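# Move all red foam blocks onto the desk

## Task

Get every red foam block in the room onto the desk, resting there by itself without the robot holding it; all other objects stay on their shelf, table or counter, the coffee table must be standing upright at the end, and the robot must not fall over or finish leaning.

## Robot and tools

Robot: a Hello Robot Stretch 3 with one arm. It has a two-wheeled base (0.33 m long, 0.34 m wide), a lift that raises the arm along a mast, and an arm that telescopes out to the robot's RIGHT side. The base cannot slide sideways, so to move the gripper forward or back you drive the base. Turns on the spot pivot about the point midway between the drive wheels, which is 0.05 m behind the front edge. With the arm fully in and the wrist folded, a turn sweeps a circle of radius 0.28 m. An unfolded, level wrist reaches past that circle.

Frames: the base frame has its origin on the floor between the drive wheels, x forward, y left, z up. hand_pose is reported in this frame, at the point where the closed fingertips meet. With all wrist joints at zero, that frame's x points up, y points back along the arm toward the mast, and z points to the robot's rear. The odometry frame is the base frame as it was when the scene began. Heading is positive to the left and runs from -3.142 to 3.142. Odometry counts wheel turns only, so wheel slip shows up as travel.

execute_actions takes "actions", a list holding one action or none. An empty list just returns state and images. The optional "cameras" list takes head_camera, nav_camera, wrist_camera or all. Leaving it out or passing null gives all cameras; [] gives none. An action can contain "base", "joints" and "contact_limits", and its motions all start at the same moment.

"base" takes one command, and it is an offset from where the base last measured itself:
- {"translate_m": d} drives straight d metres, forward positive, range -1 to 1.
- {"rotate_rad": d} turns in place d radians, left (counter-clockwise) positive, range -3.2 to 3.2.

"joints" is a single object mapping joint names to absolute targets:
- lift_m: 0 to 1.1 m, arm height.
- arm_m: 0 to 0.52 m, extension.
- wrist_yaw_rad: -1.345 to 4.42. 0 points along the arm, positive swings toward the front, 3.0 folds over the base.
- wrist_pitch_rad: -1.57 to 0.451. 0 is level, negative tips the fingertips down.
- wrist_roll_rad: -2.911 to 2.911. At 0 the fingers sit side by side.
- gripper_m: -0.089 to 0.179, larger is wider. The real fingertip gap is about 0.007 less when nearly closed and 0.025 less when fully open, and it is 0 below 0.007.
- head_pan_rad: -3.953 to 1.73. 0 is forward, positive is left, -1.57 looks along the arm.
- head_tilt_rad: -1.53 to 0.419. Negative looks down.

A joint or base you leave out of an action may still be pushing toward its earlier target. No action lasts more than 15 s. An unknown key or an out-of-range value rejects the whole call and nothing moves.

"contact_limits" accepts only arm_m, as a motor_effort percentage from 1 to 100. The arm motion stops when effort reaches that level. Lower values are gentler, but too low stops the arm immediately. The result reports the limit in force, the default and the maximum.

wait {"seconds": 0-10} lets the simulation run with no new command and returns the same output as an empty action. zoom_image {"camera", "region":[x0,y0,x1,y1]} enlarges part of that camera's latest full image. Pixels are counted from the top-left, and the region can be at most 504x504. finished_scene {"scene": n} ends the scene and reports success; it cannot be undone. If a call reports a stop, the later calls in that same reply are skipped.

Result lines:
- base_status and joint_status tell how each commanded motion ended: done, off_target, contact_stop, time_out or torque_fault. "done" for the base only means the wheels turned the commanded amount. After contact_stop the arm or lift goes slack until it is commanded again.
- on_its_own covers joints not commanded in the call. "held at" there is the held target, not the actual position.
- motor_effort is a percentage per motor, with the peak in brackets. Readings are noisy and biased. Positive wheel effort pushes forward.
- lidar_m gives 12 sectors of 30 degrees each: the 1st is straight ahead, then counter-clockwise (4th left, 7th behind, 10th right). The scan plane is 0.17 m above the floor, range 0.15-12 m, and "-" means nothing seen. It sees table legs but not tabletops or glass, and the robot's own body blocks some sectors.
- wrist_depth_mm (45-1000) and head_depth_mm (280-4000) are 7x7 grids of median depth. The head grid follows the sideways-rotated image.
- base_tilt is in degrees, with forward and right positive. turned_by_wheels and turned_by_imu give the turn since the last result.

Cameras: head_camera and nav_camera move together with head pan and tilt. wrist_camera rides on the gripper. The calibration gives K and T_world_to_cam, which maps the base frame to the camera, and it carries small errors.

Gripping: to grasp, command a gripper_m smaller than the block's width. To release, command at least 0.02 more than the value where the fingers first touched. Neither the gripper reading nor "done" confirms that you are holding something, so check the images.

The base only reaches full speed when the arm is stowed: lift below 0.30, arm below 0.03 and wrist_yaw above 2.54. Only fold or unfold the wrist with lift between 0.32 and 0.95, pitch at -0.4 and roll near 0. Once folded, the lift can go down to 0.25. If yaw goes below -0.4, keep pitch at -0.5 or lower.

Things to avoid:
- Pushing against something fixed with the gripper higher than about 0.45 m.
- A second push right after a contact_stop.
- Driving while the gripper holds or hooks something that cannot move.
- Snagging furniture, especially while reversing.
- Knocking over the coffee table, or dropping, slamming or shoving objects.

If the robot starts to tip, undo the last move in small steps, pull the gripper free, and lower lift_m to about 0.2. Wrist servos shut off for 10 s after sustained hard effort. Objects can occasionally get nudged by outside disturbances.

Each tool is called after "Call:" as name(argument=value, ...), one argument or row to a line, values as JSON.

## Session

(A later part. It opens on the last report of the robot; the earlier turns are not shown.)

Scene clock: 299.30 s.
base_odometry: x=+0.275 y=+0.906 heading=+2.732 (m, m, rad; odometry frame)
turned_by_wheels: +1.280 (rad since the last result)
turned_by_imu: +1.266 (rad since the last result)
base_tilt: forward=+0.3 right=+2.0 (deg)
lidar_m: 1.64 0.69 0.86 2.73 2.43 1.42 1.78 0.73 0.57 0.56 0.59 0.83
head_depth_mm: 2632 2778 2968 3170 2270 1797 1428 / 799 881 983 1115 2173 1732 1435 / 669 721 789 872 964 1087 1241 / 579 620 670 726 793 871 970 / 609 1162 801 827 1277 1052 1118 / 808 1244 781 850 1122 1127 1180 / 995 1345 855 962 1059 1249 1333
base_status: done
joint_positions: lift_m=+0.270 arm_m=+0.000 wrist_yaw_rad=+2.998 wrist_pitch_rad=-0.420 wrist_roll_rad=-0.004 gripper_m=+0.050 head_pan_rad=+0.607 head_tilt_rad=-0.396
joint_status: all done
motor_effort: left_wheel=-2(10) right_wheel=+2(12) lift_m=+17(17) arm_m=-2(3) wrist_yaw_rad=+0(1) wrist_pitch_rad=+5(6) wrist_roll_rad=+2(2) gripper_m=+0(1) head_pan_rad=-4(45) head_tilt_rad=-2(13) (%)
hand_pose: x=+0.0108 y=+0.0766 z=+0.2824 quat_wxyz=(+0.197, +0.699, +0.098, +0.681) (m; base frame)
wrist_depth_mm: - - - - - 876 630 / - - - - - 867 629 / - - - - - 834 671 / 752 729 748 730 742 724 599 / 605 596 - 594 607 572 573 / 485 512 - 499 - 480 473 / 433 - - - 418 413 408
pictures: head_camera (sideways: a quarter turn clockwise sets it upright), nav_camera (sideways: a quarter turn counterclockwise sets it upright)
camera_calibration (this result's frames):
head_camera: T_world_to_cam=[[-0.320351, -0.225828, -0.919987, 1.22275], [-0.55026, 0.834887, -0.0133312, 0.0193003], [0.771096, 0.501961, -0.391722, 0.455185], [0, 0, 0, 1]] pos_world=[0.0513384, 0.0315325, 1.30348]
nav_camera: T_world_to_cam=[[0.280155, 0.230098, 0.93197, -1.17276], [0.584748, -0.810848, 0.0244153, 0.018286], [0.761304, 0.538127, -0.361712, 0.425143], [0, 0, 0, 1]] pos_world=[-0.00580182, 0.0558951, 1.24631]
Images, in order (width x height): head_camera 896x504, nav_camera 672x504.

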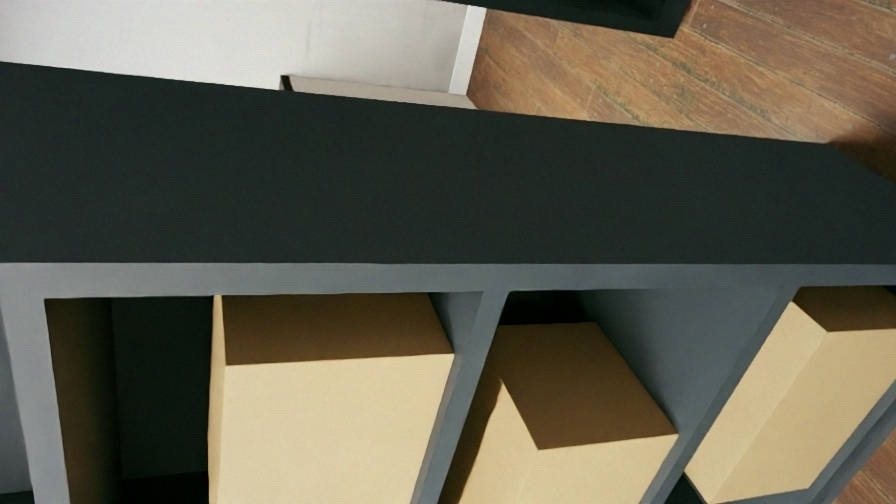

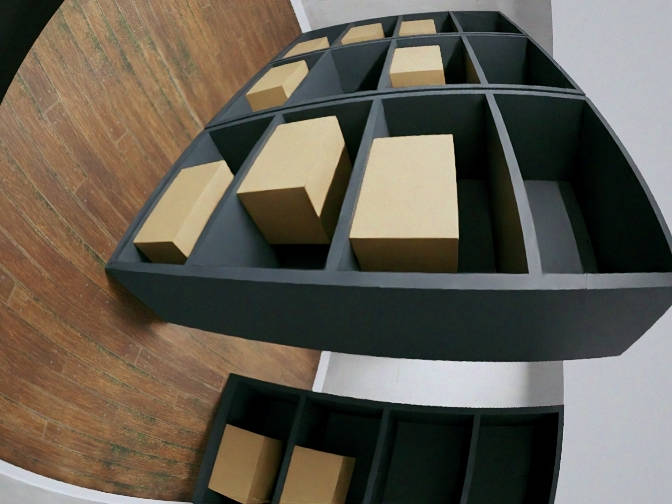

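Call:
execute_actions(
  actions=[
    {"base": {"translate_m": 1.0}, "joints": {"head_pan_rad": 1.0, "head_tilt_rad": -0.4}},
  ],
  cameras=["head_camera", "nav_camera"],
)

Scene clock: 311.83 s.
base_odometry: x=-0.642 y=+1.304 heading=+2.732 (m, m, rad; odometry frame)
turned_by_wheels: +0.000 (rad since the last result)
turned_by_imu: +0.006 (rad since the last result)
base_tilt: forward=+0.3 right=+2.0 (deg)
lidar_m: 0.65 0.69 2.06 0.36 0.37 0.53 1.95 0.82 0.62 0.60 0.63 0.67
head_depth_mm: 2182 2298 2105 1777 1950 1803 1446 / 2469 2584 2071 1991 2124 1803 1439 / 2775 2980 2326 2294 2318 1795 1437 / 3245 3364 2663 2768 2386 1798 1441 / 3138 3371 3117 3251 2386 1797 1436 / 2948 3091 3343 3429 2393 1788 1424 / 2818 2987 3119 3281 2394 1797 1430
base_status: done
joint_positions: lift_m=+0.270 arm_m=+0.000 wrist_yaw_rad=+2.998 wrist_pitch_rad=-0.420 wrist_roll_rad=-0.004 gripper_m=+0.050 head_pan_rad=+0.993 head_tilt_rad=-0.396
joint_status: all done
motor_effort: left_wheel=-2(7) right_wheel=+2(10) lift_m=+17(17) arm_m=-2(2) wrist_yaw_rad=+1(1) wrist_pitch_rad=+6(6) wrist_roll_rad=+3(2) gripper_m=+0(0) head_pan_rad=+4(35) head_tilt_rad=-3(3) (%)
hand_pose: x=+0.0108 y=+0.0766 z=+0.2824 quat_wxyz=(+0.197, +0.699, +0.098, +0.681) (m; base frame)
wrist_depth_mm: 340 - 354 365 - - - / 364 373 380 398 - - - / 396 402 418 443 - 964 963 / 435 443 458 483 706 739 721 / 492 502 - 532 603 586 589 / 490 501 - 499 - 477 485 / 435 - - - 413 406 408
pictures: head_camera (sideways: a quarter turn clockwise sets it upright), nav_camera (sideways: a quarter turn counterclockwise sets it upright)
camera_calibration (this result's frames):
head_camera: T_world_to_cam=[[-0.211907, -0.329941, -0.91991, 1.22199], [-0.824014, 0.566412, -0.013336, 0.0209765], [0.525448, 0.755193, -0.391903, 0.456919], [0, 0, 0, 1]] pos_world=[0.0361453, 0.0462399, 1.30346]
nav_camera: T_world_to_cam=[[0.17306, 0.31877, 0.931899, -1.17201], [0.84692, -0.531159, 0.0244118, 0.0166913], [0.502768, 0.785019, -0.361896, 0.426959], [0, 0, 0, 1]] pos_world=[-0.0259688, 0.0472972, 1.2463]
Images, in order (width x height): head_camera 896x504, nav_camera 672x504.

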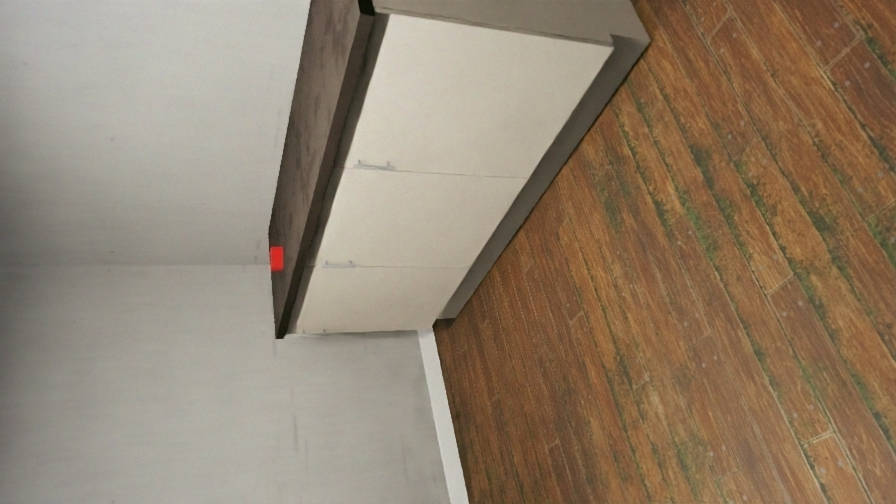

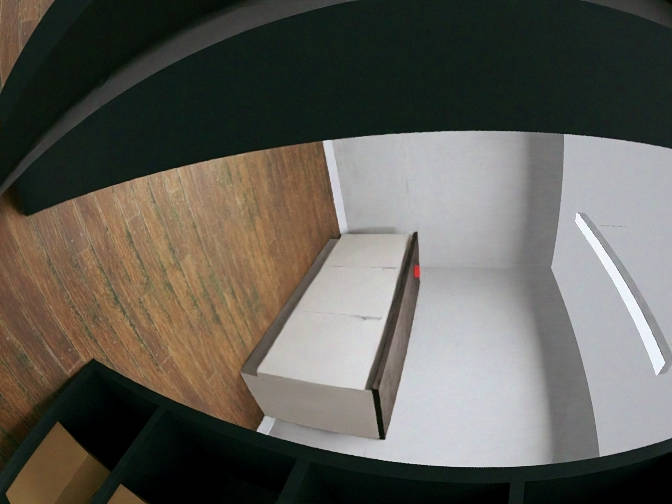

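Call:
zoom_image(
  camera="head_camera",
  region=[200, 180, 400, 360],
)

Region (200, 180, 400, 360) of head_camera's 896x504 image, scaled by 2.520, with more detail than that image has; it fills the top 454 rows of this view, and the rest is white.

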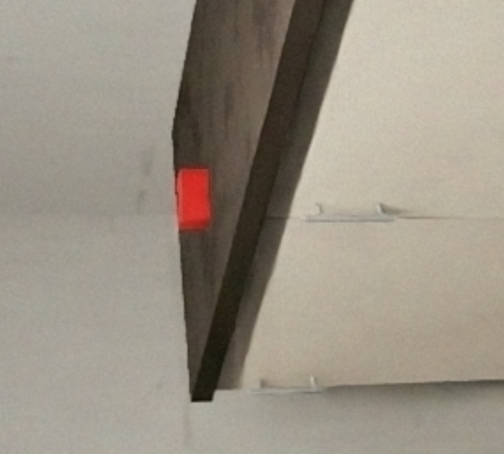

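Call:
execute_actions(
  actions=[
    {"base": {"translate_m": 0.35}, "joints": {"head_pan_rad": 0.5, "head_tilt_rad": -0.6}},
  ],
  cameras=["head_camera", "nav_camera"],
)

Scene clock: 387.67 s.
base_odometry: x=-0.963 y=+1.444 heading=+2.732 (m, m, rad; odometry frame)
turned_by_wheels: +0.000 (rad since the last result)
turned_by_imu: +0.002 (rad since the last result)
base_tilt: forward=+0.4 right=+2.1 (deg)
lidar_m: 0.30 0.39 1.54 1.08 0.47 0.51 1.99 0.84 0.64 0.62 0.41 0.31
head_depth_mm: 592 645 695 559 428 357 711 / 609 673 726 555 428 370 737 / 511 581 668 555 426 810 738 / 425 470 529 539 425 808 736 / 363 396 435 484 438 622 703 / 317 342 372 411 453 555 1196 / 291 316 361 1719 1815 1486 1244
base_status: done
joint_positions: lift_m=+0.270 arm_m=+0.000 wrist_yaw_rad=+2.998 wrist_pitch_rad=-0.420 wrist_roll_rad=-0.004 gripper_m=+0.050 head_pan_rad=+0.507 head_tilt_rad=-0.593
joint_status: all done
motor_effort: left_wheel=-2(7) right_wheel=+2(10) lift_m=+17(17) arm_m=-2(3) wrist_yaw_rad=+1(1) wrist_pitch_rad=+6(6) wrist_roll_rad=+2(2) gripper_m=+1(1) head_pan_rad=-4(39) head_tilt_rad=-5(26) (%)
hand_pose: x=+0.0108 y=+0.0766 z=+0.2824 quat_wxyz=(+0.197, +0.699, +0.098, +0.681) (m; base frame)
wrist_depth_mm: 403 - - - - - 303 / 399 518 - - - - 321 / 397 509 - - - 967 354 / 427 546 742 733 746 648 386 / 458 549 - 598 606 451 430 / 499 497 - 501 - 452 393 / 426 - - - 411 402 339
pictures: head_camera (sideways: a quarter turn clockwise sets it upright), nav_camera (sideways: a quarter turn counterclockwise sets it upright)
camera_calibration (this result's frames):
head_camera: T_world_to_cam=[[-0.492517, -0.276689, -0.825149, 1.1001], [-0.466796, 0.884185, -0.0178628, 0.0246867], [0.734526, 0.376378, -0.564633, 0.680396], [0, 0, 0, 1]] pos_world=[0.0535747, 0.0264729, 1.29236]
nav_camera: T_world_to_cam=[[0.455524, 0.286384, 0.842901, -1.05764], [0.5047, -0.863052, 0.0204788, 0.023905], [0.733332, 0.416083, -0.537679, 0.654287], [0, 0, 0, 1]] pos_world=[-0.0100939, 0.0512849, 1.24279]
Images, in order (width x height): head_camera 896x504, nav_camera 672x504.

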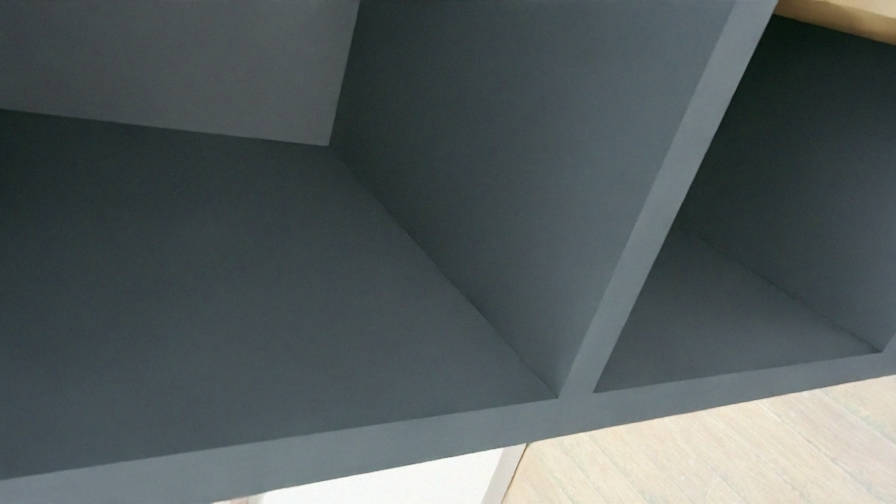

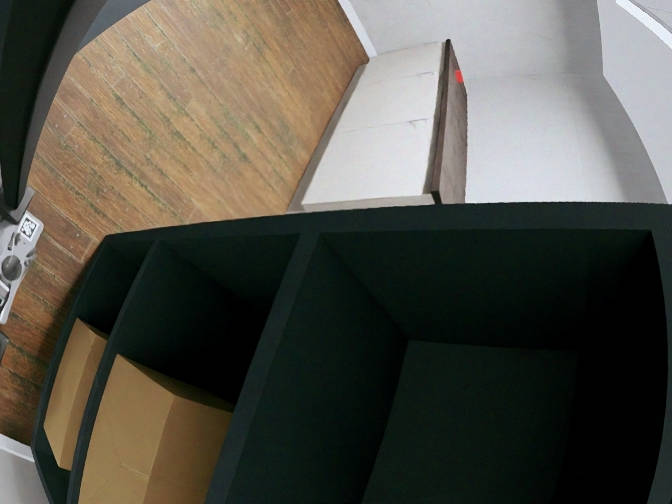

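Call:
execute_actions(
  actions=[
    {"base": {"rotate_rad": 1.58}, "joints": {"head_pan_rad": -0.5, "head_tilt_rad": -0.5}},
  ],
  cameras=["head_camera", "nav_camera"],
)

Scene clock: 399.37 s.
base_odometry: x=-0.963 y=+1.444 heading=-1.972 (m, m, rad; odometry frame)
turned_by_wheels: +1.580 (rad since the last result)
turned_by_imu: +1.561 (rad since the last result)
base_tilt: forward=+0.3 right=+2.1 (deg)
lidar_m: 1.04 0.47 0.51 1.94 0.83 0.63 0.62 0.41 0.31 0.30 0.39 1.56
head_depth_mm: 1981 2046 357 376 414 454 582 / 2248 2302 1616 1694 1840 1475 561 / 2595 2620 1878 2033 2032 1616 1329 / 3016 3037 2286 2483 2035 1609 1328 / 2967 3114 2928 2774 2020 1608 1325 / 2769 3015 3321 2777 2024 1605 1313 / 2690 2880 3181 2747 2045 1605 1312
base_status: done
joint_positions: lift_m=+0.270 arm_m=+0.000 wrist_yaw_rad=+2.998 wrist_pitch_rad=-0.420 wrist_roll_rad=-0.004 gripper_m=+0.050 head_pan_rad=-0.493 head_tilt_rad=-0.507
joint_status: all done
motor_effort: left_wheel=-1(10) right_wheel=+3(13) lift_m=+17(17) arm_m=-2(3) wrist_yaw_rad=+1(2) wrist_pitch_rad=+6(5) wrist_roll_rad=+3(3) gripper_m=+0(0) head_pan_rad=-4(44) head_tilt_rad=+4(17) (%)
hand_pose: x=+0.0108 y=+0.0766 z=+0.2824 quat_wxyz=(+0.197, +0.699, +0.098, +0.681) (m; base frame)
wrist_depth_mm: 750 - - - - 519 361 / 753 - - - - 528 386 / 729 956 - - 906 535 419 / 692 757 729 727 713 546 464 / 598 592 - 596 600 526 521 / 482 505 - 501 - 477 479 / 435 - - - 408 415 412
pictures: head_camera (sideways: a quarter turn clockwise sets it upright), nav_camera (sideways: a quarter turn counterclockwise sets it upright)
camera_calibration (this result's frames):
head_camera: T_world_to_cam=[[-0.434491, 0.230313, -0.870732, 1.15919], [0.49307, 0.869843, -0.0159609, 0.0163574], [0.753724, -0.436266, -0.4915, 0.585126], [0, 0, 0, 1]] pos_world=[0.054568, -0.0259343, 1.29719]
nav_camera: T_world_to_cam=[[0.421405, -0.193272, 0.886038, -1.11369], [-0.455148, -0.890137, 0.0223045, 0.0273809], [0.784384, -0.412677, -0.463075, 0.556906], [0, 0, 0, 1]] pos_world=[0.0449481, 0.0389499, 1.24405]
Images, in order (width x height): head_camera 896x504, nav_camera 672x504.

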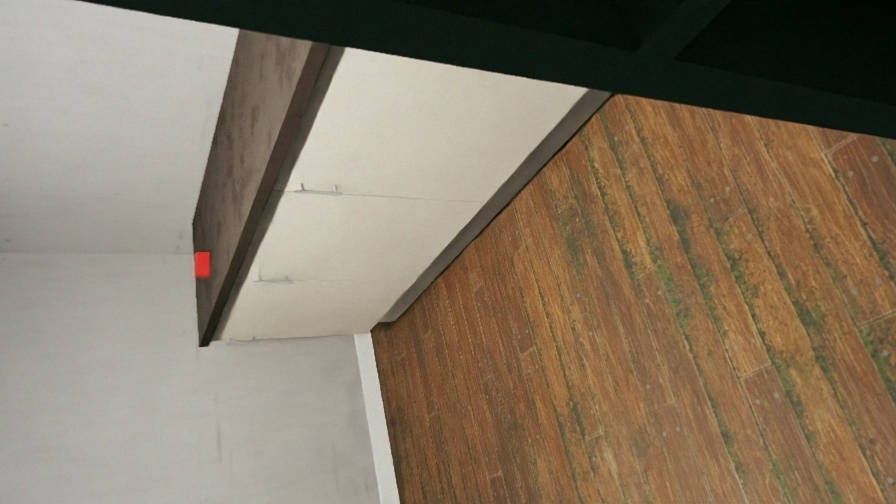

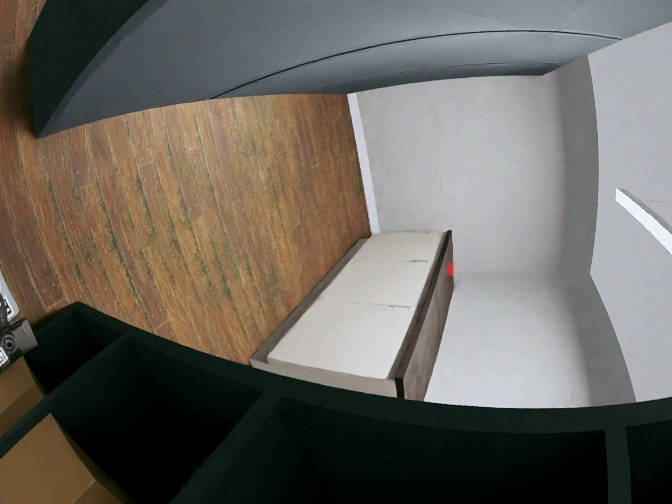

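Call:
execute_actions(
  actions=[
    {"base": {"translate_m": 0.5}},
  ],
  cameras=["head_camera", "nav_camera"],
)

Scene clock: 413.70 s.
base_odometry: x=-1.158 y=+0.984 heading=-1.972 (m, m, rad; odometry frame)
turned_by_wheels: +0.000 (rad since the last result)
turned_by_imu: +0.003 (rad since the last result)
base_tilt: forward=+0.4 right=+2.0 (deg)
lidar_m: 0.94 0.40 0.30 0.30 0.31 1.15 1.12 0.61 0.37 1.62 1.18 1.60
head_depth_mm: 2007 2086 1454 1511 1610 1600 1326 / 2316 2331 1668 1751 1904 1612 1333 / 2641 2669 1918 2087 2037 1615 1328 / 2626 2742 2361 2519 2030 1604 1330 / 2445 2660 2888 2800 2035 1607 1325 / 2377 2526 2777 2799 2032 1600 1316 / 2236 2421 2604 2689 2025 1601 1317
base_status: done
joint_positions: lift_m=+0.270 arm_m=+0.000 wrist_yaw_rad=+2.998 wrist_pitch_rad=-0.420 wrist_roll_rad=-0.004 gripper_m=+0.050 head_pan_rad=-0.493 head_tilt_rad=-0.506
joint_status: not commanded
motor_effort: left_wheel=-3(7) right_wheel=+2(9) lift_m=+17(17) arm_m=-2(2) wrist_yaw_rad=+1(2) wrist_pitch_rad=+5(5) wrist_roll_rad=+3(2) gripper_m=+1(1) head_pan_rad=-5(4) head_tilt_rad=+3(4) (%)
hand_pose: x=+0.0108 y=+0.0766 z=+0.2824 quat_wxyz=(+0.197, +0.699, +0.098, +0.681) (m; base frame)
wrist_depth_mm: - - 301 304 306 318 322 / - - 322 328 335 339 346 / - - 353 360 368 375 384 / 757 735 392 391 407 419 431 / 600 575 - 448 460 467 480 / 481 513 - 486 - 480 478 / 435 - - - 408 412 403
pictures: head_camera (sideways: a quarter turn clockwise sets it upright), nav_camera (sideways: a quarter turn counterclockwise sets it upright)
camera_calibration (this result's frames):
head_camera: T_world_to_cam=[[-0.433963, 0.230084, -0.871055, 1.15961], [0.493164, 0.86979, -0.0159459, 0.0163373], [0.753967, -0.436493, -0.490926, 0.584378], [0, 0, 0, 1]] pos_world=[0.0545681, -0.0259405, 1.29723]
nav_camera: T_world_to_cam=[[0.420871, -0.193037, 0.886343, -1.11408], [-0.455247, -0.890085, 0.0223178, 0.0273641], [0.784613, -0.412898, -0.462491, 0.556144], [0, 0, 0, 1]] pos_world=[0.0449855, 0.0389281, 1.24406]
Images, in order (width x height): head_camera 896x504, nav_camera 672x504.

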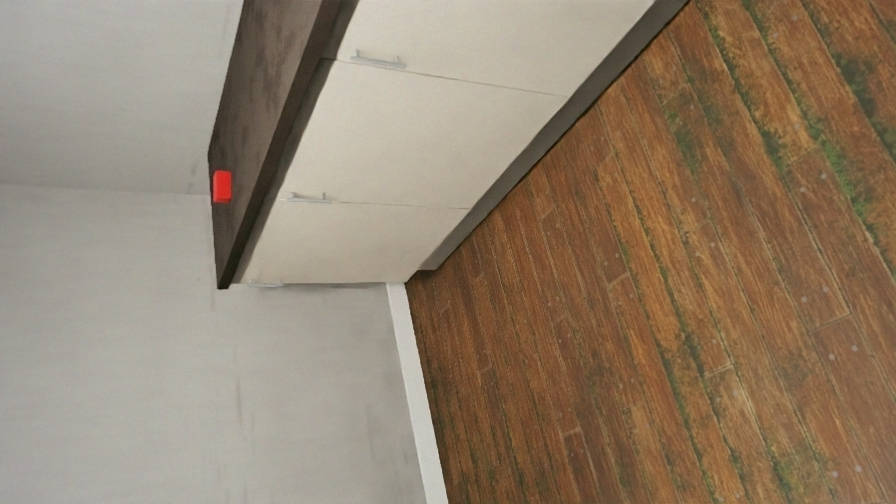

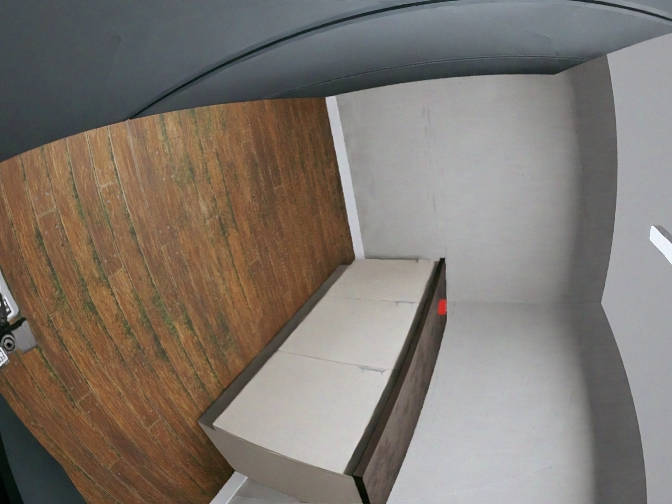

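Call:
execute_actions(
  actions=[
    {"base": {"rotate_rad": -0.25}},
  ],
  cameras=[],
)

Call:
execute_actions(
  actions=[
    {"base": {"translate_m": 0.6}},
  ],
  cameras=["head_camera", "nav_camera"],
)

Scene clock: 448.33 s.
base_odometry: x=-1.158 y=+0.984 heading=-2.222 (m, m, rad; odometry frame)
turned_by_wheels: -0.250 (rad since the last result)
turned_by_imu: -0.247 (rad since the last result)
base_tilt: forward=+0.4 right=+2.0 (deg)
lidar_m: 2.43 0.53 0.33 0.30 0.30 1.24 1.12 0.61 0.37 0.45 1.18 1.29
head_depth_mm: 1617 1720 1315 1252 1382 1563 1331 / 1760 1886 1355 1384 1515 1603 1325 / 1930 2044 1477 1555 1733 1615 1317 / 2137 2251 1640 1778 1956 1595 1324 / 2411 2516 1850 2075 2037 1600 1322 / 2598 2724 2169 2483 2031 1602 1313 / 2470 2597 2736 2768 2029 1601 1321
base_status: done
joint_positions: lift_m=+0.270 arm_m=+0.000 wrist_yaw_rad=+2.998 wrist_pitch_rad=-0.420 wrist_roll_rad=-0.004 gripper_m=+0.050 head_pan_rad=-0.493 head_tilt_rad=-0.506
joint_status: not commanded
motor_effort: left_wheel=+2(9) right_wheel=-3(8) lift_m=+17(17) arm_m=-2(2) wrist_yaw_rad=+1(1) wrist_pitch_rad=+6(6) wrist_roll_rad=+3(2) gripper_m=+0(0) head_pan_rad=-5(4) head_tilt_rad=+4(5) (%)
hand_pose: x=+0.0108 y=+0.0766 z=+0.2824 quat_wxyz=(+0.197, +0.699, +0.098, +0.681) (m; base frame)
wrist_depth_mm: 257 - 293 312 346 379 421 / - 283 321 338 378 417 478 / 939 304 348 372 410 461 533 / 753 339 383 410 464 528 618 / 600 388 - 459 530 559 568 / 483 472 - 502 - 481 475 / 430 - - - 416 408 410
pictures: none
No camera images: the call's "cameras" was empty. Leave "cameras" out to get every camera's image.

Scene clock: 451.90 s.
base_odometry: x=-1.522 y=+0.506 heading=-2.221 (m, m, rad; odometry frame)
turned_by_wheels: +0.000 (rad since the last result)
turned_by_imu: +0.004 (rad since the last result)
base_tilt: forward=+0.4 right=+2.1 (deg)
lidar_m: 2.04 0.73 0.46 0.41 0.41 0.50 1.71 0.81 0.95 0.95 0.95 1.15
head_depth_mm: 1518 1612 1309 1114 1202 1302 1323 / 1658 1770 1313 1228 1346 1493 1321 / 1817 1960 1362 1394 1532 1604 1325 / 2008 2140 1498 1601 1820 1604 1334 / 2159 2294 1674 1851 1970 1614 1321 / 2015 2159 1939 2391 2034 1594 1319 / 1874 2031 2158 2353 2017 1589 1318
base_status: done
joint_positions: lift_m=+0.270 arm_m=+0.000 wrist_yaw_rad=+2.998 wrist_pitch_rad=-0.420 wrist_roll_rad=-0.004 gripper_m=+0.050 head_pan_rad=-0.493 head_tilt_rad=-0.506
joint_status: not commanded
motor_effort: left_wheel=+1(10) right_wheel=-2(7) lift_m=+17(17) arm_m=-2(2) wrist_yaw_rad=+1(1) wrist_pitch_rad=+5(6) wrist_roll_rad=+3(2) gripper_m=+0(0) head_pan_rad=-4(4) head_tilt_rad=+2(3) (%)
hand_pose: x=+0.0108 y=+0.0766 z=+0.2824 quat_wxyz=(+0.197, +0.699, +0.098, +0.681) (m; base frame)
wrist_depth_mm: 339 - 388 425 456 500 551 / 359 384 426 457 490 559 637 / 389 413 459 492 557 625 715 / 417 443 504 560 602 695 710 / 445 490 - 583 611 561 573 / 470 503 - 503 - 476 476 / 438 - - - 414 416 408
pictures: head_camera (sideways: a quarter turn clockwise sets it upright), nav_camera (sideways: a quarter turn counterclockwise sets it upright)
camera_calibration (this result's frames):
head_camera: T_world_to_cam=[[-0.433867, 0.230052, -0.871112, 1.15968], [0.493196, 0.869772, -0.0159433, 0.0163337], [0.754001, -0.436546, -0.490826, 0.584248], [0, 0, 0, 1]] pos_world=[0.0545677, -0.0259425, 1.29724]
nav_camera: T_world_to_cam=[[0.420775, -0.193004, 0.886396, -1.11415], [-0.455281, -0.890068, 0.0223201, 0.0273613], [0.784645, -0.412951, -0.462389, 0.556012], [0, 0, 0, 1]] pos_world=[0.0449927, 0.0389236, 1.24406]
Images, in order (width x height): head_camera 896x504, nav_camera 672x504.

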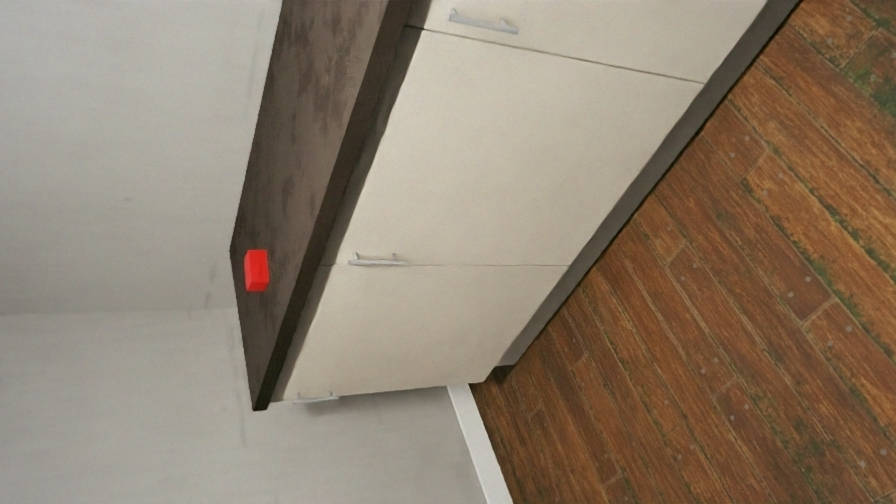

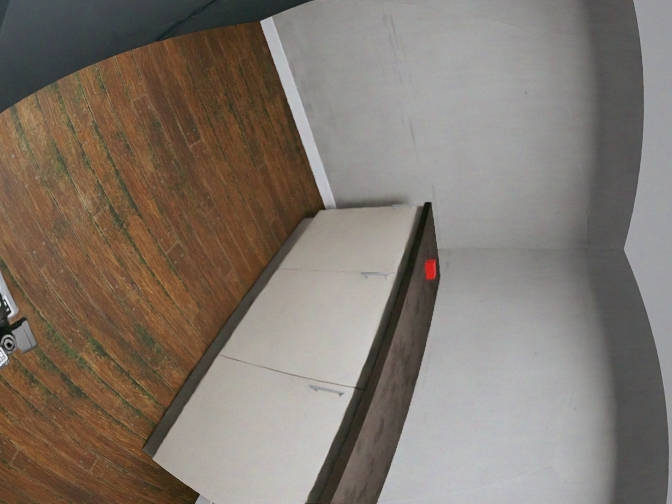

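Call:
execute_actions(
  actions=[
    {"base": {"rotate_rad": -0.2}},
  ],
  cameras=[],
)

Call:
execute_actions(
  actions=[
    {"base": {"translate_m": 1.0}},
  ],
  cameras=[],
)

Call:
execute_actions(
  actions=[
    {"base": {"translate_m": 0.4}, "joints": {"head_pan_rad": -0.6, "head_tilt_rad": -0.5}},
  ],
  cameras=["head_camera", "nav_camera"],
)

Scene clock: 462.60 s.
base_odometry: x=-1.522 y=+0.506 heading=-2.421 (m, m, rad; odometry frame)
turned_by_wheels: -0.200 (rad since the last result)
turned_by_imu: -0.197 (rad since the last result)
base_tilt: forward=+0.4 right=+2.1 (deg)
lidar_m: 1.58 1.06 0.52 0.41 0.41 0.44 0.68 0.81 0.85 1.56 0.95 1.03
head_depth_mm: 1355 1442 1311 1015 1110 1217 1327 / 1442 1549 1309 1101 1202 1335 1332 / 1542 1653 1309 1202 1323 1486 1323 / 1662 1779 1295 1308 1458 1598 1326 / 1772 1907 1377 1447 1648 1607 1326 / 1923 2103 1493 1616 1841 1593 1320 / 2081 2219 1630 1819 1955 1600 1315
base_status: done
joint_positions: lift_m=+0.270 arm_m=+0.000 wrist_yaw_rad=+2.998 wrist_pitch_rad=-0.420 wrist_roll_rad=-0.004 gripper_m=+0.050 head_pan_rad=-0.493 head_tilt_rad=-0.506
joint_status: not commanded
motor_effort: left_wheel=+2(10) right_wheel=-2(10) lift_m=+17(17) arm_m=-2(2) wrist_yaw_rad=+2(2) wrist_pitch_rad=+5(5) wrist_roll_rad=+3(2) gripper_m=+1(0) head_pan_rad=-3(3) head_tilt_rad=+3(3) (%)
hand_pose: x=+0.0108 y=+0.0766 z=+0.2824 quat_wxyz=(+0.197, +0.699, +0.098, +0.681) (m; base frame)
wrist_depth_mm: 319 - 403 454 530 650 794 / 336 358 431 500 582 726 950 / 356 391 477 547 647 822 949 / 377 413 521 600 682 697 712 / 403 465 - 578 603 576 572 / 441 490 - 505 - 479 472 / 436 - - - 414 404 406
pictures: none
No camera images: the call's "cameras" was empty. Leave "cameras" out to get every camera's image.

Scene clock: 467.63 s.
base_odometry: x=-2.273 y=-0.153 heading=-2.421 (m, m, rad; odometry frame)
turned_by_wheels: +0.000 (rad since the last result)
turned_by_imu: +0.006 (rad since the last result)
base_tilt: forward=+0.4 right=+2.1 (deg)
lidar_m: 0.96 1.12 0.98 0.79 0.78 0.85 1.31 1.70 0.72 0.58 0.57 0.63
head_depth_mm: 1017 1093 1140 832 656 710 788 / 1082 1154 1208 827 703 785 873 / 1150 1246 1281 826 777 868 981 / 1235 1348 1372 825 862 972 1118 / 1330 1446 1537 872 964 1105 1291 / 1257 1337 1425 967 1095 1459 1319 / 1141 1211 1284 1388 1506 1545 1319
base_status: done
joint_positions: lift_m=+0.270 arm_m=+0.000 wrist_yaw_rad=+2.998 wrist_pitch_rad=-0.420 wrist_roll_rad=-0.004 gripper_m=+0.050 head_pan_rad=-0.493 head_tilt_rad=-0.506
joint_status: not commanded
motor_effort: left_wheel=+1(11) right_wheel=-2(7) lift_m=+17(17) arm_m=-3(3) wrist_yaw_rad=+1(2) wrist_pitch_rad=+5(5) wrist_roll_rad=+2(3) gripper_m=+0(1) head_pan_rad=-4(4) head_tilt_rad=+4(3) (%)
hand_pose: x=+0.0108 y=+0.0766 z=+0.2824 quat_wxyz=(+0.197, +0.699, +0.098, +0.681) (m; base frame)
wrist_depth_mm: 580 - 750 833 966 - 859 / 601 658 800 884 - - 893 / 651 706 865 911 - 982 886 / 668 726 734 714 720 734 724 / 592 594 - 576 600 576 584 / 493 499 - 494 - 484 466 / 436 - - - 415 408 408
pictures: none
No camera images: the call's "cameras" was empty. Leave "cameras" out to get every camera's image.

Scene clock: 470.70 s.
base_odometry: x=-2.574 y=-0.417 heading=-2.421 (m, m, rad; odometry frame)
turned_by_wheels: +0.000 (rad since the last result)
turned_by_imu: +0.002 (rad since the last result)
base_tilt: forward=+0.3 right=+2.1 (deg)
lidar_m: 0.76 0.75 0.82 0.94 0.93 1.01 1.57 1.08 0.53 0.43 0.43 0.47
head_depth_mm: 851 910 983 830 604 499 562 / 895 964 1041 828 605 523 613 / 945 1018 1109 823 605 594 675 / 1001 1084 1195 821 602 652 750 / 1021 1102 1205 1292 643 710 845 / 917 972 1047 1135 1181 1339 1324 / 816 863 923 987 1057 1145 1233
base_status: done
joint_positions: lift_m=+0.270 arm_m=+0.000 wrist_yaw_rad=+2.998 wrist_pitch_rad=-0.420 wrist_roll_rad=-0.004 gripper_m=+0.050 head_pan_rad=-0.593 head_tilt_rad=-0.506
joint_status: all done
motor_effort: left_wheel=+1(10) right_wheel=-1(5) lift_m=+17(17) arm_m=-3(2) wrist_yaw_rad=+1(2) wrist_pitch_rad=+5(6) wrist_roll_rad=+2(3) gripper_m=+0(0) head_pan_rad=-4(18) head_tilt_rad=+4(4) (%)
hand_pose: x=+0.0108 y=+0.0766 z=+0.2824 quat_wxyz=(+0.197, +0.699, +0.098, +0.681) (m; base frame)
wrist_depth_mm: 707 - 869 931 913 707 591 / 729 776 971 - - 759 605 / 765 824 959 - 933 776 627 / 752 742 732 736 718 731 641 / 604 591 - 586 594 581 571 / 494 501 - 497 - 479 481 / 431 - - - 415 411 415
pictures: head_camera (sideways: a quarter turn clockwise sets it upright), nav_camera (sideways: a quarter turn counterclockwise sets it upright)
camera_calibration (this result's frames):
head_camera: T_world_to_cam=[[-0.408732, 0.272178, -0.871124, 1.15954], [0.57751, 0.816228, -0.0159427, 0.0158187], [0.706696, -0.509599, -0.490804, 0.584509], [0, 0, 0, 1]] pos_world=[0.0517378, -0.0306486, 1.29724]
nav_camera: T_world_to_cam=[[0.399402, -0.234008, 0.886408, -1.11404], [-0.541809, -0.840205, 0.0223206, 0.0278885], [0.739541, -0.489179, -0.462367, 0.556258], [0, 0, 0, 1]] pos_world=[0.0486831, 0.0348484, 1.24406]
Images, in order (width x height): head_camera 896x504, nav_camera 672x504.

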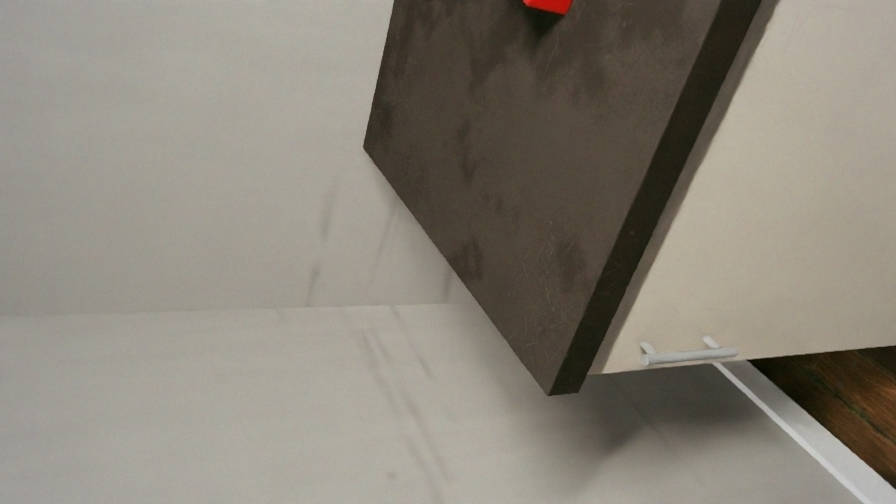

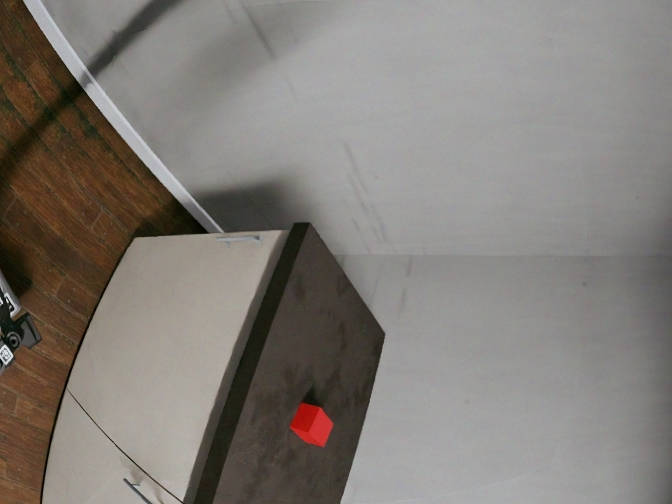

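Call:
execute_actions(
  actions=[
    {"base": {"rotate_rad": 0.447}, "joints": {"lift_m": 0.93, "head_pan_rad": -1.5, "head_tilt_rad": -0.6}},
  ],
  cameras=["head_camera", "nav_camera"],
)

Call:
execute_actions(
  actions=[
    {"joints": {"wrist_yaw_rad": 0.0, "gripper_m": 0.16}},
  ],
)

Scene clock: 497.70 s.
base_odometry: x=-2.574 y=-0.417 heading=-1.974 (m, m, rad; odometry frame)
turned_by_wheels: +0.447 (rad since the last result)
turned_by_imu: +0.443 (rad since the last result)
base_tilt: forward=+0.4 right=+2.0 (deg)
lidar_m: 0.75 0.80 0.95 0.93 0.98 1.42 1.33 0.57 0.44 0.43 0.45 0.77
head_depth_mm: 825 908 964 707 544 - - / 836 918 972 707 542 569 - / 839 929 986 694 541 579 - / 851 938 1000 646 540 588 - / 858 946 1000 699 557 599 - / 869 958 995 696 556 643 766 / 876 968 1033 695 555 654 804
base_status: done
joint_positions: lift_m=+0.930 arm_m=+0.000 wrist_yaw_rad=+2.998 wrist_pitch_rad=-0.420 wrist_roll_rad=-0.004 gripper_m=+0.050 head_pan_rad=-1.493 head_tilt_rad=-0.593
joint_status: all done
motor_effort: left_wheel=-2(10) right_wheel=+2(9) lift_m=+26(27) arm_m=-2(3) wrist_yaw_rad=+2(1) wrist_pitch_rad=+5(5) wrist_roll_rad=+3(3) gripper_m=+0(1) head_pan_rad=-4(45) head_tilt_rad=-4(18) (%)
hand_pose: x=+0.0108 y=+0.0766 z=+0.9419 quat_wxyz=(+0.197, +0.699, +0.098, +0.681) (m; base frame)
wrist_depth_mm: 833 - 861 854 849 875 791 / 909 889 910 959 960 976 790 / - - - - - - 804 / - - - - - - 798 / - - - - - - 786 / - - - - - - 846 / - - - - - - 820
pictures: head_camera (sideways: a quarter turn clockwise sets it upright), nav_camera (sideways: a quarter turn counterclockwise sets it upright)
camera_calibration (this result's frames):
head_camera: T_world_to_cam=[[-0.0466268, 0.562722, -0.82533, 1.09762], [0.998242, 0.0565248, -0.017856, 0.0157411], [0.0366037, -0.824711, -0.564368, 0.684309], [0, 0, 0, 1]] pos_world=[0.0104169, -0.0541882, 1.29238]
nav_camera: T_world_to_cam=[[0.0708359, -0.533113, 0.843073, -1.05552], [-0.994798, -0.0997843, 0.0204859, 0.0330427], [0.0732042, -0.840139, -0.537409, 0.657962], [0, 0, 0, 1]] pos_world=[0.0594739, -0.00663454, 1.2428]
Images, in order (width x height): head_camera 896x504, nav_camera 672x504.

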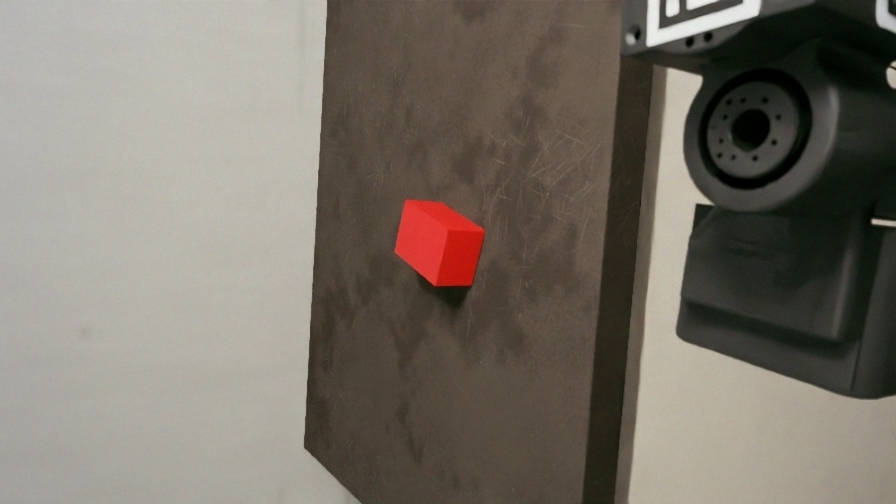

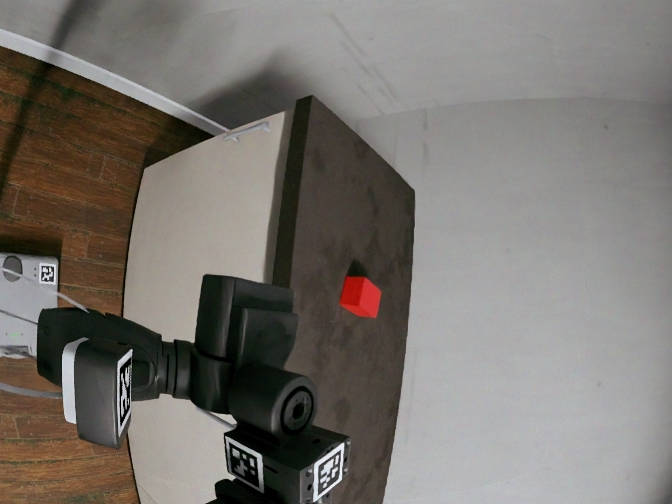

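Scene clock: 500.20 s.
base_odometry: x=-2.574 y=-0.417 heading=-1.974 (m, m, rad; odometry frame)
turned_by_wheels: +0.000 (rad since the last result)
turned_by_imu: +0.000 (rad since the last result)
base_tilt: forward=+0.3 right=+2.1 (deg)
lidar_m: 0.75 0.79 0.95 0.93 0.99 1.42 1.33 0.57 0.44 0.43 0.45 0.77
head_depth_mm: 827 908 962 709 552 - - / 835 917 973 707 561 - - / 840 928 982 695 568 - - / 853 942 993 647 557 610 770 / 860 953 998 699 558 636 765 / 868 960 993 697 554 644 781 / 877 970 1033 695 554 656 805
base_status: not commanded
joint_positions: lift_m=+0.930 arm_m=+0.000 wrist_yaw_rad=+0.003 wrist_pitch_rad=-0.420 wrist_roll_rad=-0.004 gripper_m=+0.160 head_pan_rad=-1.493 head_tilt_rad=-0.593
joint_status: all done
motor_effort: left_wheel=-2(2) right_wheel=+2(2) lift_m=+26(26) arm_m=-3(2) wrist_yaw_rad=-2(2) wrist_pitch_rad=+5(6) wrist_roll_rad=+2(2) gripper_m=+1(93) head_pan_rad=-5(4) head_tilt_rad=-4(5) (%)
hand_pose: x=-0.0208 y=-0.3693 z=+0.9419 quat_wxyz=(+0.694, +0.149, -0.689, -0.146) (m; base frame)
wrist_depth_mm: 721 738 692 664 659 657 613 / 746 721 598 595 583 561 566 / 395 383 382 340 376 377 369 / 286 284 285 284 282 278 273 / 236 234 223 224 222 229 218 / 298 - 275 229 221 218 202 / 351 339 315 304 287 275 266
pictures: head_camera (sideways: a quarter turn clockwise sets it upright), nav_camera (sideways: a quarter turn counterclockwise sets it upright), wrist_camera
camera_calibration (this result's frames):
head_camera: T_world_to_cam=[[-0.0466269, 0.562722, -0.82533, 1.09762], [0.998242, 0.0565249, -0.017856, 0.0157411], [0.0366037, -0.824711, -0.564368, 0.684309], [0, 0, 0, 1]] pos_world=[0.010417, -0.0541882, 1.29238]
nav_camera: T_world_to_cam=[[0.070836, -0.533113, 0.843073, -1.05552], [-0.994798, -0.0997844, 0.0204859, 0.0330427], [0.0732043, -0.840139, -0.537409, 0.657962], [0, 0, 0, 1]] pos_world=[0.0594739, -0.00663453, 1.2428]
wrist_camera: T_world_to_cam=[[-0.999322, -0.0352459, -0.0106529, -0.0146896], [-0.00984563, 0.534569, -0.845067, 1.02781], [0.0354799, -0.844389, -0.534554, 0.35697], [0, 0, 0, 1]] pos_world=[-0.0172255, -0.248533, 1.05923]
Images, in order (width x height): head_camera 896x504, nav_camera 672x504, wrist_camera 644x364.

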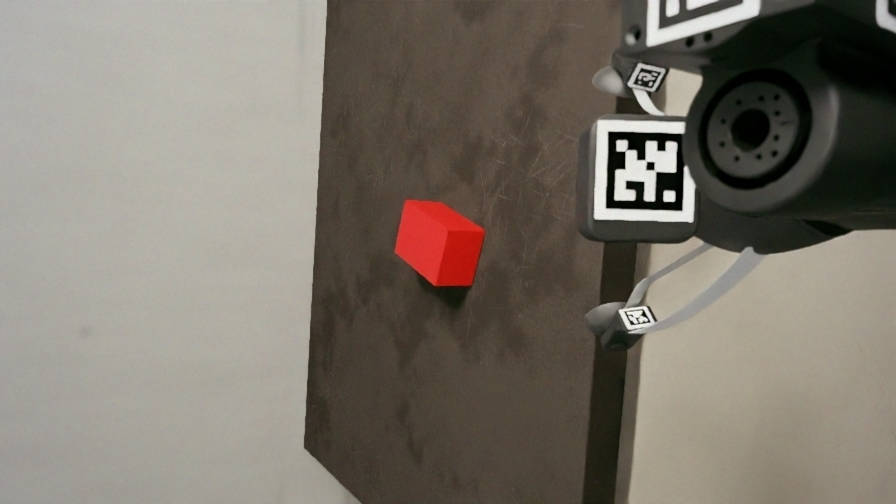

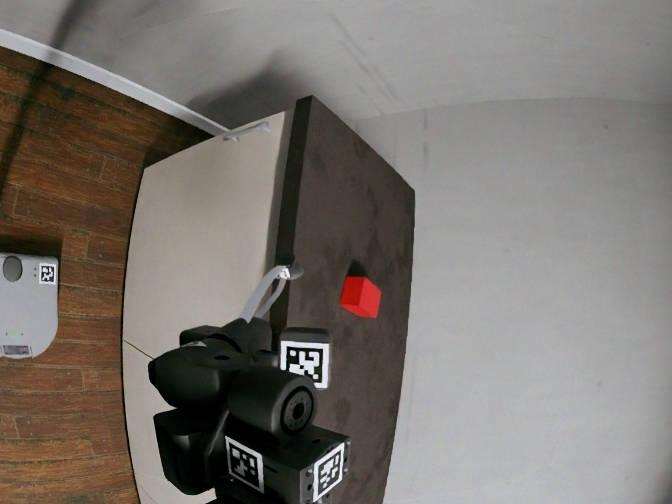

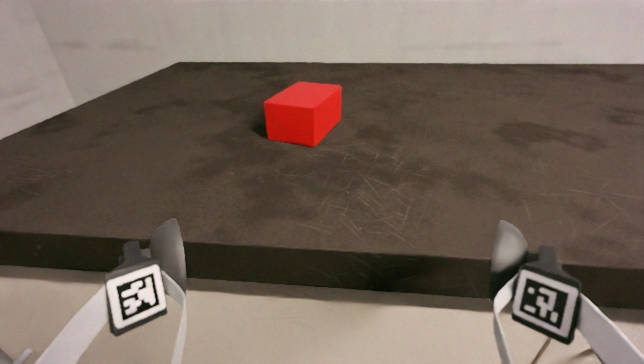

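Call:
execute_actions(
  actions=[
    {"base": {"translate_m": 0.094}, "joints": {"lift_m": 1.07, "wrist_pitch_rad": -0.82, "wrist_yaw_rad": -0.38, "arm_m": 0.2, "head_tilt_rad": -0.5}},
  ],
  cameras=["head_camera", "wrist_camera"],
)

Scene clock: 533.07 s.
base_odometry: x=-2.611 y=-0.504 heading=-1.974 (m, m, rad; odometry frame)
turned_by_wheels: +0.000 (rad since the last result)
turned_by_imu: +0.001 (rad since the last result)
base_tilt: forward=+0.4 right=+2.1 (deg)
lidar_m: 0.66 0.70 0.94 0.92 0.98 1.41 1.35 0.58 0.44 0.43 0.46 0.67
head_depth_mm: 823 - - 827 582 524 616 / 835 - - 747 603 523 628 / 846 - - - 603 555 640 / 856 930 1012 845 602 564 652 / 865 939 1035 816 600 573 666 / 871 948 1039 817 596 581 676 / 882 961 1057 1137 596 591 689
base_status: done
joint_positions: lift_m=+1.070 arm_m=+0.200 wrist_yaw_rad=-0.378 wrist_pitch_rad=-0.829 wrist_roll_rad=-0.004 gripper_m=+0.160 head_pan_rad=-1.493 head_tilt_rad=-0.507
joint_status: all done
motor_effort: left_wheel=-2(3) right_wheel=+2(7) lift_m=+26(28) arm_m=+1(2) wrist_yaw_rad=-1(1) wrist_pitch_rad=+2(6) wrist_roll_rad=+2(3) gripper_m=+1(0) head_pan_rad=-5(4) head_tilt_rad=+4(18) (%)
hand_pose: x=-0.0789 y=-0.4890 z=+1.0032 quat_wxyz=(+0.584, +0.159, -0.688, -0.401) (m; base frame)
wrist_depth_mm: 462 464 458 450 449 441 433 / 401 393 389 381 379 375 374 / 347 343 336 330 329 329 328 / 307 307 294 286 299 295 295 / 273 279 271 269 267 271 266 / 247 - 243 243 242 239 242 / 231 225 224 224 223 222 989
pictures: head_camera (sideways: a quarter turn clockwise sets it upright), wrist_camera
camera_calibration (this result's frames):
head_camera: T_world_to_cam=[[-0.0408534, 0.490254, -0.870622, 1.15664], [0.998367, 0.0548416, -0.015966, 0.0132817], [0.0399189, -0.869853, -0.491694, 0.589734], [0, 0, 0, 1]] pos_world=[0.0104513, -0.0547967, 1.29718]
wrist_camera: T_world_to_cam=[[-0.938071, 0.345705, -0.0225737, 0.126791], [0.297738, 0.771167, -0.56272, 0.999687], [-0.177127, -0.534592, -0.826339, 0.718212], [0, 0, 0, 1]] pos_world=[-0.0514904, -0.430808, 1.15889]
Images, in order (width x height): head_camera 896x504, wrist_camera 644x364.

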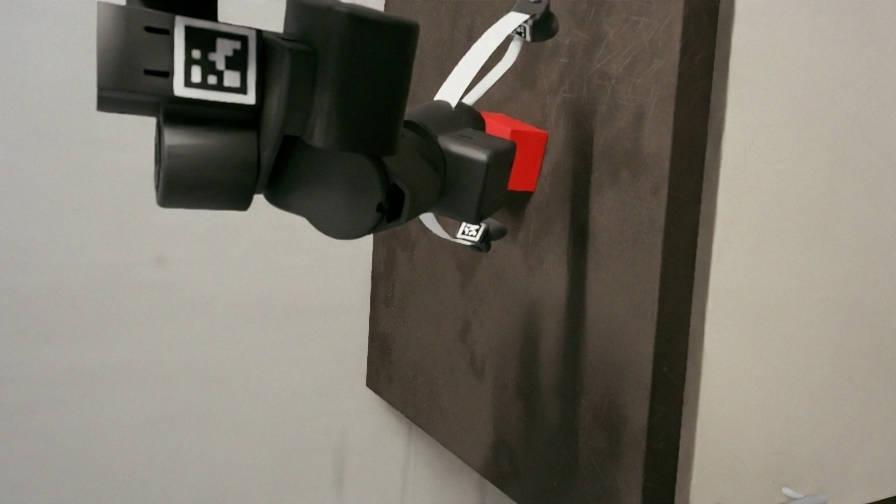

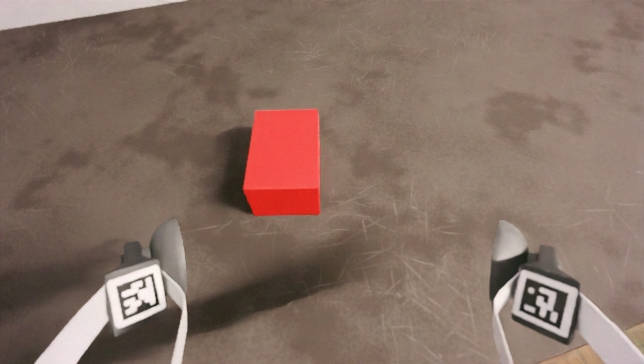

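Call:
execute_actions(
  actions=[
    {"joints": {"arm_m": 0.322, "lift_m": 1.045}},
  ],
  cameras=["head_camera", "wrist_camera"],
)

Scene clock: 548.43 s.
base_odometry: x=-2.611 y=-0.504 heading=-1.974 (m, m, rad; odometry frame)
turned_by_wheels: +0.000 (rad since the last result)
turned_by_imu: +0.000 (rad since the last result)
base_tilt: forward=+0.3 right=+2.0 (deg)
lidar_m: 0.66 0.69 0.95 0.92 0.98 1.41 1.35 0.58 0.44 0.43 0.46 0.67
head_depth_mm: 831 878 997 850 605 525 618 / 843 - - 785 603 522 628 / 846 897 - 710 602 555 640 / 854 932 1021 778 600 565 652 / 864 946 1030 820 599 573 662 / 873 947 1038 812 597 584 676 / 881 961 1059 1142 597 591 691
base_status: not commanded
joint_positions: lift_m=+1.045 arm_m=+0.322 wrist_yaw_rad=-0.378 wrist_pitch_rad=-0.830 wrist_roll_rad=-0.004 gripper_m=+0.160 head_pan_rad=-1.493 head_tilt_rad=-0.507
joint_status: all done
motor_effort: left_wheel=-2(3) right_wheel=+3(2) lift_m=+16(24) arm_m=+1(1) wrist_yaw_rad=-2(1) wrist_pitch_rad=+3(2) wrist_roll_rad=+3(2) gripper_m=+1(0) head_pan_rad=-4(4) head_tilt_rad=+5(4) (%)
hand_pose: x=-0.0789 y=-0.6109 z=+0.9787 quat_wxyz=(+0.584, +0.159, -0.688, -0.402) (m; base frame)
wrist_depth_mm: 394 401 413 399 405 392 394 / 357 354 352 345 343 341 334 / 309 308 307 300 302 300 297 / 277 275 271 270 265 266 265 / 246 251 243 193 238 240 237 / 224 - 219 176 215 217 217 / 208 203 202 165 198 199 195
pictures: head_camera (sideways: a quarter turn clockwise sets it upright), wrist_camera
camera_calibration (this result's frames):
head_camera: T_world_to_cam=[[-0.0408478, 0.490207, -0.870648, 1.15668], [0.998368, 0.0548369, -0.0159648, 0.0132801], [0.0399176, -0.869879, -0.491647, 0.589672], [0, 0, 0, 1]] pos_world=[0.0104511, -0.054797, 1.29718]
wrist_camera: T_world_to_cam=[[-0.938039, 0.345792, -0.0225985, 0.168486], [0.297902, 0.771374, -0.562349, 1.07968], [-0.177024, -0.534237, -0.826591, 0.633268], [0, 0, 0, 1]] pos_world=[-0.0514891, -0.552785, 1.13442]
Images, in order (width x height): head_camera 896x504, wrist_camera 644x364.

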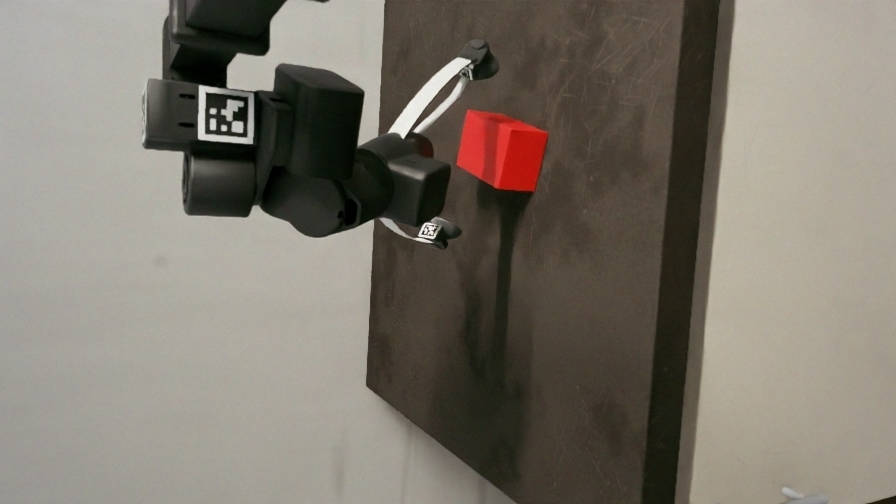

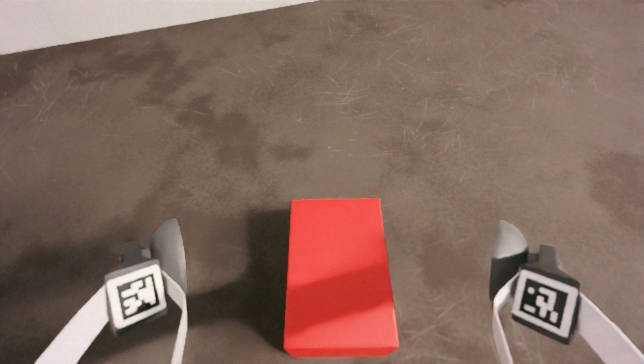

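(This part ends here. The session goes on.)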